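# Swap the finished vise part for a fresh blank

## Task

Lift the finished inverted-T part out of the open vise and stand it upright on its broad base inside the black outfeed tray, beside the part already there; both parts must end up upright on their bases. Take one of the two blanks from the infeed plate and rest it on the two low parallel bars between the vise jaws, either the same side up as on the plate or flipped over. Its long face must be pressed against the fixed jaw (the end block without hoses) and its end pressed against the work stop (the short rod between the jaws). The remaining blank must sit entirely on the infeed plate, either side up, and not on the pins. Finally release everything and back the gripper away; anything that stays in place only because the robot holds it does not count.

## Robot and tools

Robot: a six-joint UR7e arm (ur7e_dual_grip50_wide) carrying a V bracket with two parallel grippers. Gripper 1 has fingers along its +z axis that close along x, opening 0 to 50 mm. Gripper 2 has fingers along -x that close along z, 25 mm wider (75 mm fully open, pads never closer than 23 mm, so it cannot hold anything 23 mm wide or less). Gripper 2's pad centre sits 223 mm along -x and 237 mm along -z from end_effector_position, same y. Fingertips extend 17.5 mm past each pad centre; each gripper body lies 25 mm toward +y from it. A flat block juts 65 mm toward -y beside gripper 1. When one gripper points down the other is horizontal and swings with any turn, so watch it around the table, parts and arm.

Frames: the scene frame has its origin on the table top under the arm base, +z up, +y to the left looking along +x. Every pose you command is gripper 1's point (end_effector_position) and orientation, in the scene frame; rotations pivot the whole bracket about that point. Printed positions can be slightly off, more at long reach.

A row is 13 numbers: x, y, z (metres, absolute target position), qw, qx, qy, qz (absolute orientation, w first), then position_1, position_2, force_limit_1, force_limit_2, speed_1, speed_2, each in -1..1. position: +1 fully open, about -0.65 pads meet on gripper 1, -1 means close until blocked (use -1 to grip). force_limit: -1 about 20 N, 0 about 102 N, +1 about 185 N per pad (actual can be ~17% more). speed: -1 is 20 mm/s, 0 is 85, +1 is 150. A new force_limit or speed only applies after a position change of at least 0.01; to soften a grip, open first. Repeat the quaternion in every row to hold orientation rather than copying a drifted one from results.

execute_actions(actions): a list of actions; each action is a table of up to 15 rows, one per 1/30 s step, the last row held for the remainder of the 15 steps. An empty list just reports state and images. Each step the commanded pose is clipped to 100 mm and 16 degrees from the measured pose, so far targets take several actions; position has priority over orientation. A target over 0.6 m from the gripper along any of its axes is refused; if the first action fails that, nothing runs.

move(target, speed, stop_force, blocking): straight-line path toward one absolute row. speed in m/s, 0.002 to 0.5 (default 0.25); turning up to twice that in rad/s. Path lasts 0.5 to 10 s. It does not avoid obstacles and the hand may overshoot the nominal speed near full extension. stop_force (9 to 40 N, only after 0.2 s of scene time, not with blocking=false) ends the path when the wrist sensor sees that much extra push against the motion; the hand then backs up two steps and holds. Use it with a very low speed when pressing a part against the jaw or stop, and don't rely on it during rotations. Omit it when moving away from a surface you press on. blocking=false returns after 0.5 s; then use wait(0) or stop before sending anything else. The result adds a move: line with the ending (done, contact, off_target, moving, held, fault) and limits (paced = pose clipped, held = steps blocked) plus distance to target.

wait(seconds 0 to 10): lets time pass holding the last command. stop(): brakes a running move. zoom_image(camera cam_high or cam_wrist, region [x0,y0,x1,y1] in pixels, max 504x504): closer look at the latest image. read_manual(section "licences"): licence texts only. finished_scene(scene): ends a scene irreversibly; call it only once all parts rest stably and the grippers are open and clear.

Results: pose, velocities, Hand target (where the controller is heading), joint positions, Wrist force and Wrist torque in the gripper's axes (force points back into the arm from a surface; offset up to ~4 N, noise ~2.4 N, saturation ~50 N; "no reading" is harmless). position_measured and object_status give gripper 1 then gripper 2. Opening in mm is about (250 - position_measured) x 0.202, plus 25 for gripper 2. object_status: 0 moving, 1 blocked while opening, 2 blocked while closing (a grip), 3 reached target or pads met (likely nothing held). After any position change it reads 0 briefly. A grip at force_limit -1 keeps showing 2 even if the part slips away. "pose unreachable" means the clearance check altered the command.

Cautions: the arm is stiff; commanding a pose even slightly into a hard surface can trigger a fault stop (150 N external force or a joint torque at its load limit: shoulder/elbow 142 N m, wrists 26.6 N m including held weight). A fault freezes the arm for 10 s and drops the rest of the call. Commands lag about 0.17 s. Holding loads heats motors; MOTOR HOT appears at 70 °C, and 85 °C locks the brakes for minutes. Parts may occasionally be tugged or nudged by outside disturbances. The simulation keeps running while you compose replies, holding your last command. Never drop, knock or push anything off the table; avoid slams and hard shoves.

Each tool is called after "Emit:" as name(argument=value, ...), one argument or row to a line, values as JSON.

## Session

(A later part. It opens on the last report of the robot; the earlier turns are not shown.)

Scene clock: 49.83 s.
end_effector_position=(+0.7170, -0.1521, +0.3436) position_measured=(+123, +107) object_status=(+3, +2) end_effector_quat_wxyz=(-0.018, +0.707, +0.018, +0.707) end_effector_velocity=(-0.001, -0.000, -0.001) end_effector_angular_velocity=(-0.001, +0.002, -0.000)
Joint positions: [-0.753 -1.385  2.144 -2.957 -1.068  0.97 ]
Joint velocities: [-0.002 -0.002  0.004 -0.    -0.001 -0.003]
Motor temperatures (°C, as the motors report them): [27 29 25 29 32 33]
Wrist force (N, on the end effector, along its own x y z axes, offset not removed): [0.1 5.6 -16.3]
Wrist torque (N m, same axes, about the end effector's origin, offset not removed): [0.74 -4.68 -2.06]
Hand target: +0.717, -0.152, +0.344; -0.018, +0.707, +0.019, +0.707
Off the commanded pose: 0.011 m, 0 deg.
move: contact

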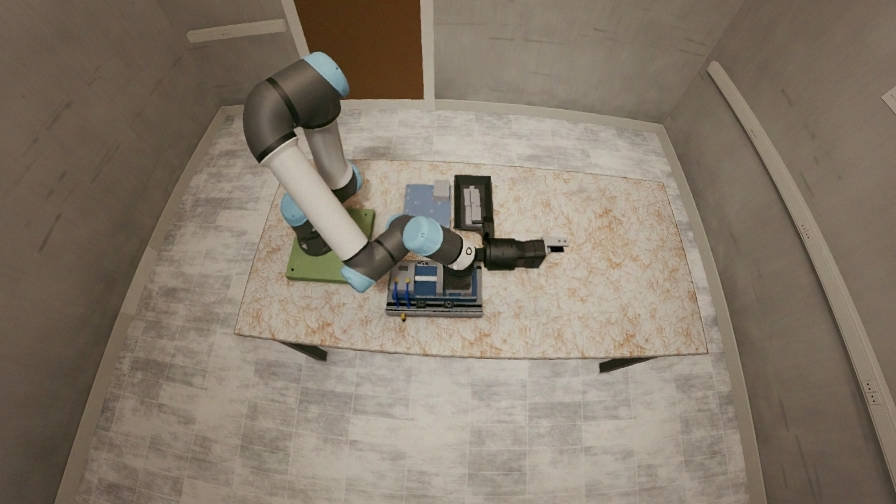

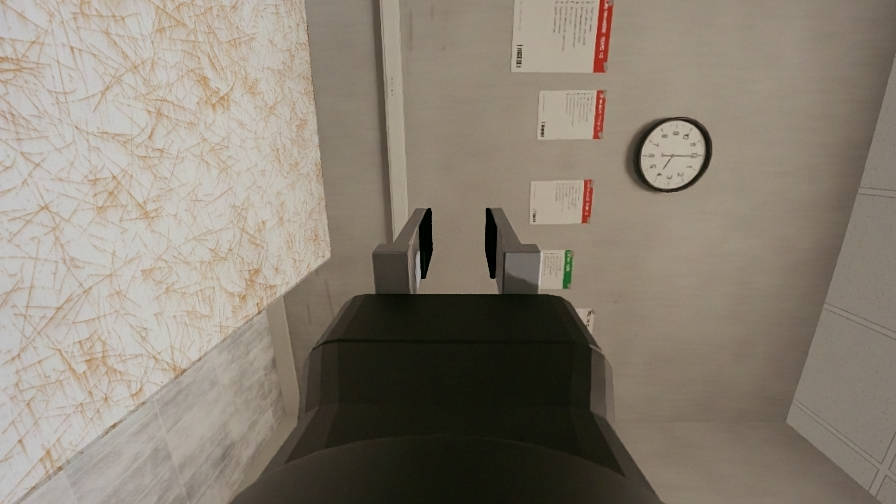

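Emit:
execute_actions(
  actions=[
    [[0.717,-0.152,0.3438,-0.0185,0.7069,0.0185,0.7069,0.2,0.45,0,0,0,-0.5]],
  ],
)

Emit:
move(
  target=[0.727,-0.1515,0.3438,-0.0185,0.7069,0.0185,0.7069,0.2,0.45,0,0,0,-0.5],
  speed=0.003,
  stop_force=12,
)

Emit:
move(
  target=[0.717,-0.152,0.3438,-0.0185,0.7069,0.0185,0.7069,0.2,1,0,0,0,0],
  speed=0.02,
)

Emit:
move(
  target=[0.717,-0.152,0.39,-0.0185,0.7069,0.0185,0.7069,0.2,1,0,0,0,0],
  speed=0.15,
)

Emit:
move(
  target=[0.80,0.03,0.45,-0.0185,0.7069,0.0185,0.7069,0.2,1,0,0,0,0],
)

Emit:
zoom_image(
  camera="cam_high",
  region=[420, 245, 500, 315],
)

Scene clock: 51.80 s.
end_effector_position=(+0.7170, -0.1520, +0.3439) position_measured=(+123, +85) object_status=(+3, +3) end_effector_quat_wxyz=(-0.019, +0.707, +0.019, +0.707) end_effector_velocity=(-0.000, -0.001, -0.001) end_effector_angular_velocity=(+0.000, +0.002, -0.001)
Joint positions: [-0.753 -1.386  2.144 -2.957 -1.067  0.969]
Joint velocities: [-0.001  0.001  0.001 -0.    -0.002 -0.   ]
Motor temperatures (°C, as the motors report them): [27 29 25 29 32 33]
Wrist force (N, on the end effector, along its own x y z axes, offset not removed): [-2.2 0.3 1.0]
Wrist torque (N m, same axes, about the end effector's origin, offset not removed): [-0.02 0.32 0.07]
Hand target: +0.717, -0.152, +0.344; -0.018, +0.707, +0.018, +0.707
Off the commanded pose: 0.000 m, 0 deg.

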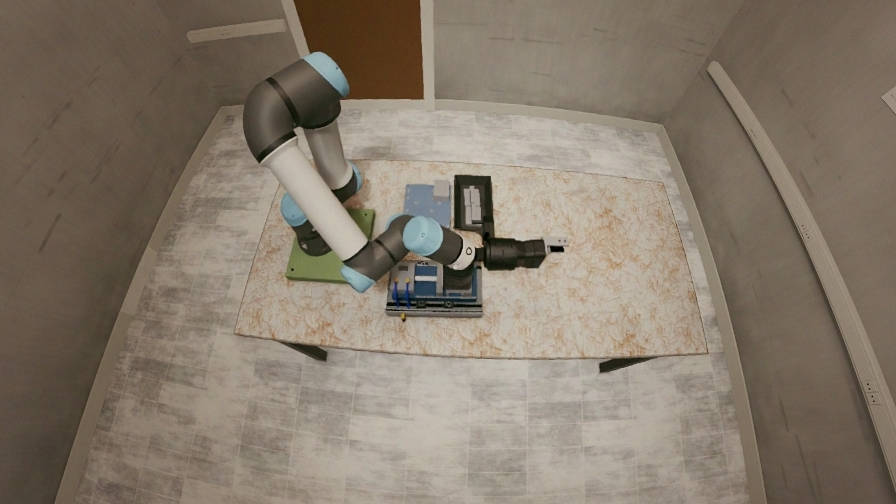

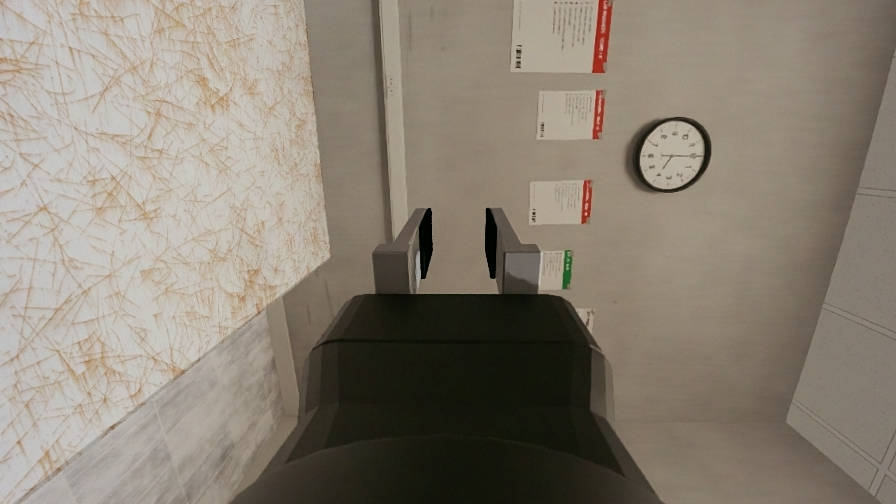

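Scene clock: 52.77 s.
end_effector_position=(+0.7188, -0.1520, +0.3437) position_measured=(+123, +85) object_status=(+3, +3) end_effector_quat_wxyz=(-0.018, +0.707, +0.018, +0.707) end_effector_velocity=(-0.001, -0.000, -0.001) end_effector_angular_velocity=(-0.001, +0.001, -0.001)
Joint positions: [-0.75  -1.382  2.14  -2.957 -1.069  0.972]
Joint velocities: [-0.002 -0.002  0.004 -0.001 -0.    -0.002]
Motor temperatures (°C, as the motors report them): [27 29 25 29 32 34]
Wrist force (N, on the end effector, along its own x y z axes, offset not removed): [13.6 -3.7 -23.5]
Wrist torque (N m, same axes, about the end effector's origin, offset not removed): [-1.26 -9.78 0.44]
Hand target: +0.719, -0.152, +0.344; -0.019, +0.707, +0.018, +0.707
Off the commanded pose: 0.008 m, 0 deg.
move: contact

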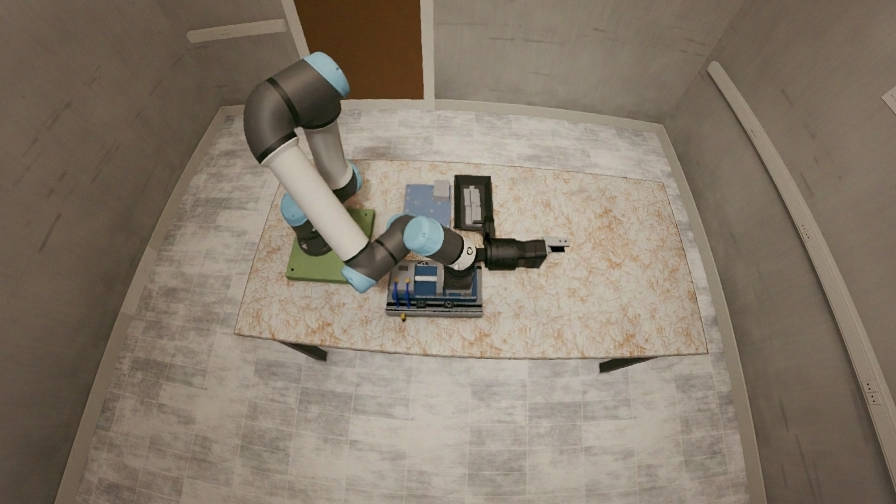

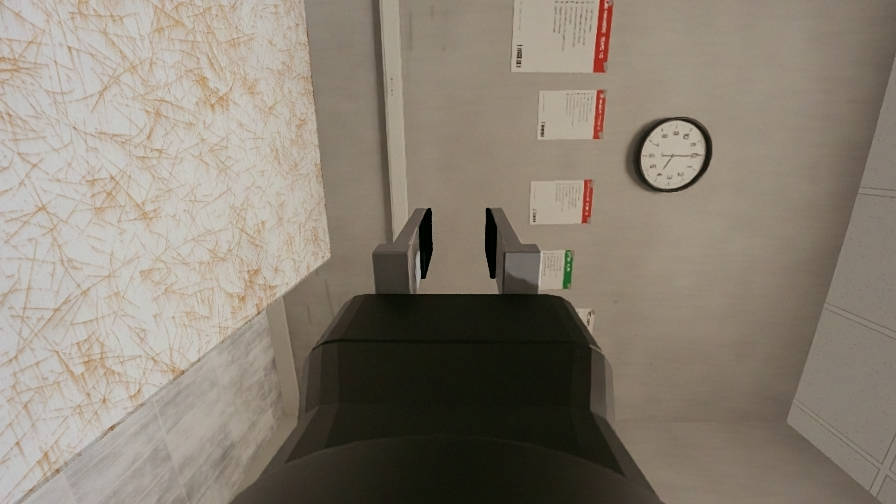

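Scene clock: 53.47 s.
end_effector_position=(+0.7171, -0.1520, +0.3438) position_measured=(+123, +3) object_status=(+3, +3) end_effector_quat_wxyz=(-0.018, +0.707, +0.018, +0.707) end_effector_velocity=(-0.001, -0.000, -0.000) end_effector_angular_velocity=(-0.001, -0.001, -0.000)
Joint positions: [-0.752 -1.385  2.144 -2.957 -1.067  0.97 ]
Joint velocities: [-0.002 -0.002  0.003 -0.002  0.001 -0.001]
Motor temperatures (°C, as the motors report them): [27 29 25 29 32 34]
Wrist force (N, on the end effector, along its own x y z axes, offset not removed): [-1.6 -4.3 -0.4]
Wrist torque (N m, same axes, about the end effector's origin, offset not removed): [-1.12 0.27 -0.07]
Hand target: +0.717, -0.152, +0.344; -0.018, +0.707, +0.018, +0.707
Off the commanded pose: 0.000 m, 0 deg.
move: done

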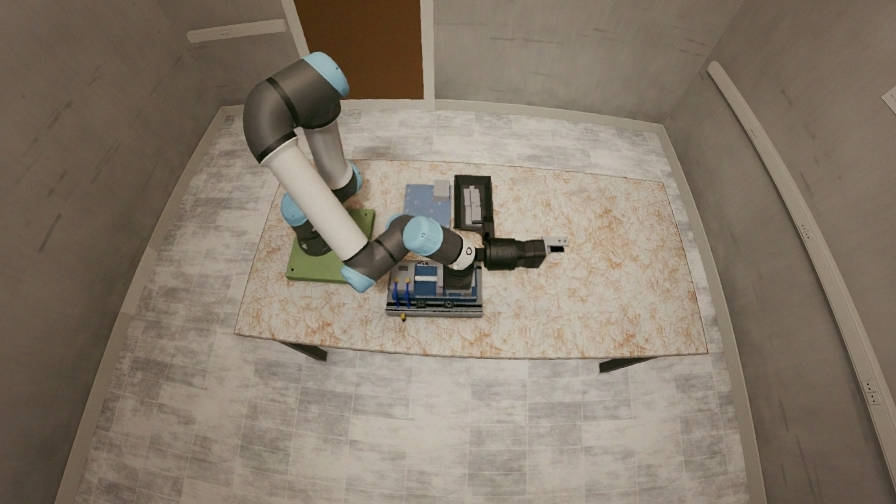

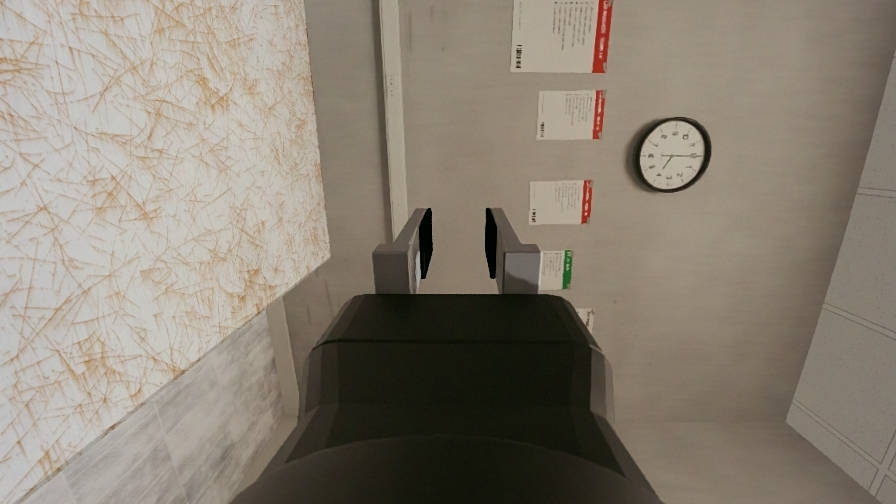

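Scene clock: 54.43 s.
end_effector_position=(+0.7170, -0.1519, +0.3897) position_measured=(+123, +3) object_status=(+3, +3) end_effector_quat_wxyz=(-0.019, +0.707, +0.019, +0.707) end_effector_velocity=(+0.000, -0.001, +0.002) end_effector_angular_velocity=(+0.000, +0.003, -0.001)
Joint positions: [-0.752 -1.466  2.089 -2.822 -1.068  0.97 ]
Joint velocities: [-0.001 -0.004 -0.005  0.012 -0.001 -0.001]
Motor temperatures (°C, as the motors report them): [27 29 25 29 32 34]
Wrist force (N, on the end effector, along its own x y z axes, offset not removed): [-5.2 1.1 0.9]
Wrist torque (N m, same axes, about the end effector's origin, offset not removed): [0.23 0.98 -0.07]
Hand target: +0.717, -0.152, +0.390; -0.018, +0.707, +0.018, +0.707
Off the commanded pose: 0.000 m, 0 deg.
move: done

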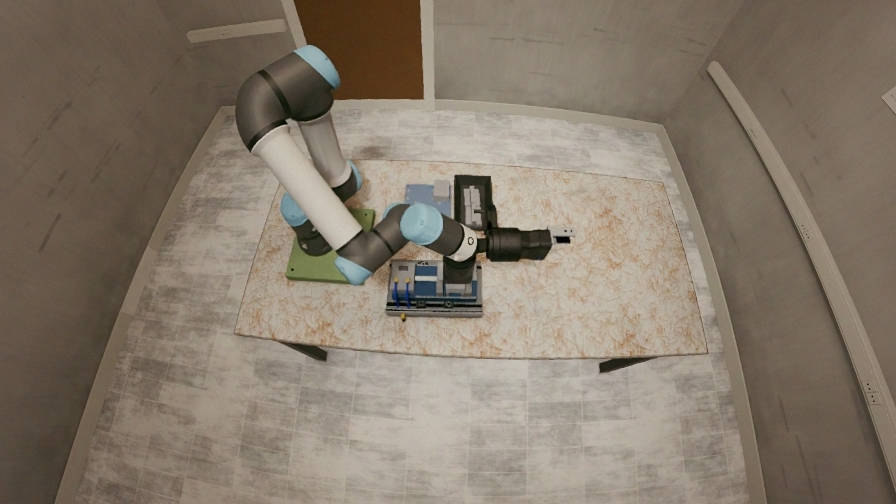

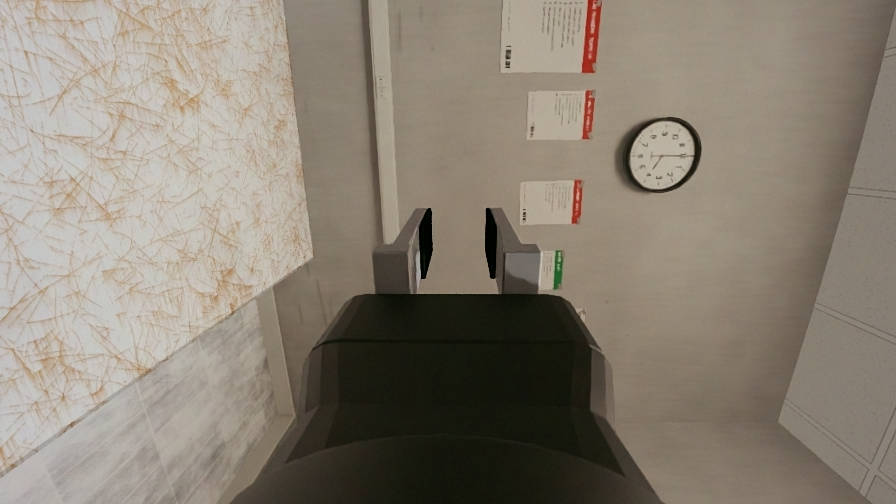

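Scene clock: 55.97 s.
end_effector_position=(+0.7997, +0.0299, +0.4498) position_measured=(+123, +3) object_status=(+3, +3) end_effector_quat_wxyz=(-0.019, +0.707, +0.018, +0.707) end_effector_velocity=(+0.002, +0.002, -0.001) end_effector_angular_velocity=(+0.001, +0.003, -0.001)
Joint positions: [-0.319 -1.415  1.885 -2.797 -1.346  1.326]
Joint velocities: [ 0.006  0.004 -0.005  0.003 -0.005  0.005]
Motor temperatures (°C, as the motors report them): [27 29 25 29 32 34]
Wrist force (N, on the end effector, along its own x y z axes, offset not removed): [-0.4 1.6 3.8]
Wrist torque (N m, same axes, about the end effector's origin, offset not removed): [0.40 -0.10 -0.17]
Hand target: +0.800, +0.030, +0.450; -0.019, +0.707, +0.018, +0.707
Off the commanded pose: 0.000 m, 0 deg.
move: done

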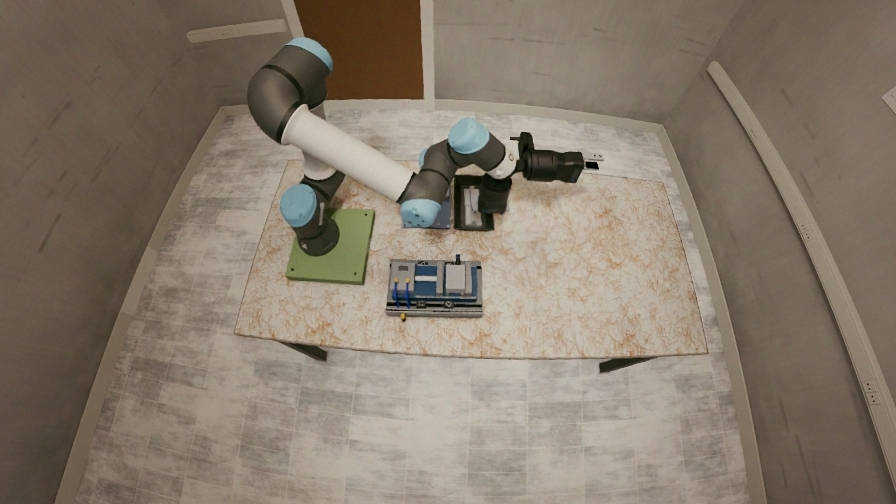

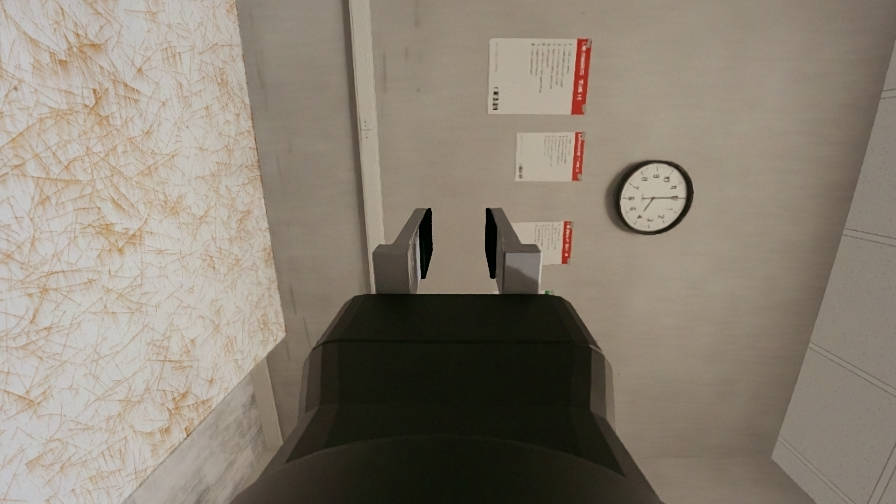

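Region (420, 245, 500, 315) of cam_high's 896x504 image, scaled by 6.300, with more detail than that image has; it fills the top 441 rows of this view, and the rest is white.

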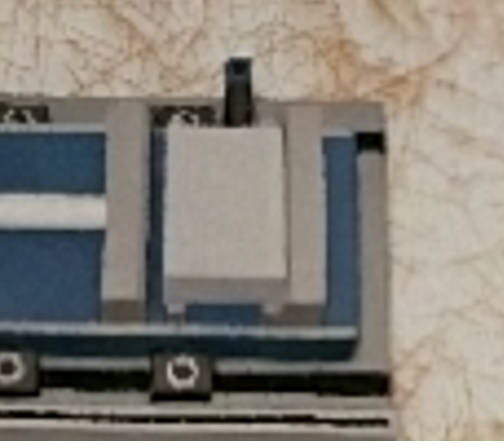

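Emit:
finished_scene(
  scene=2,
)

The scene is finished: the task was done.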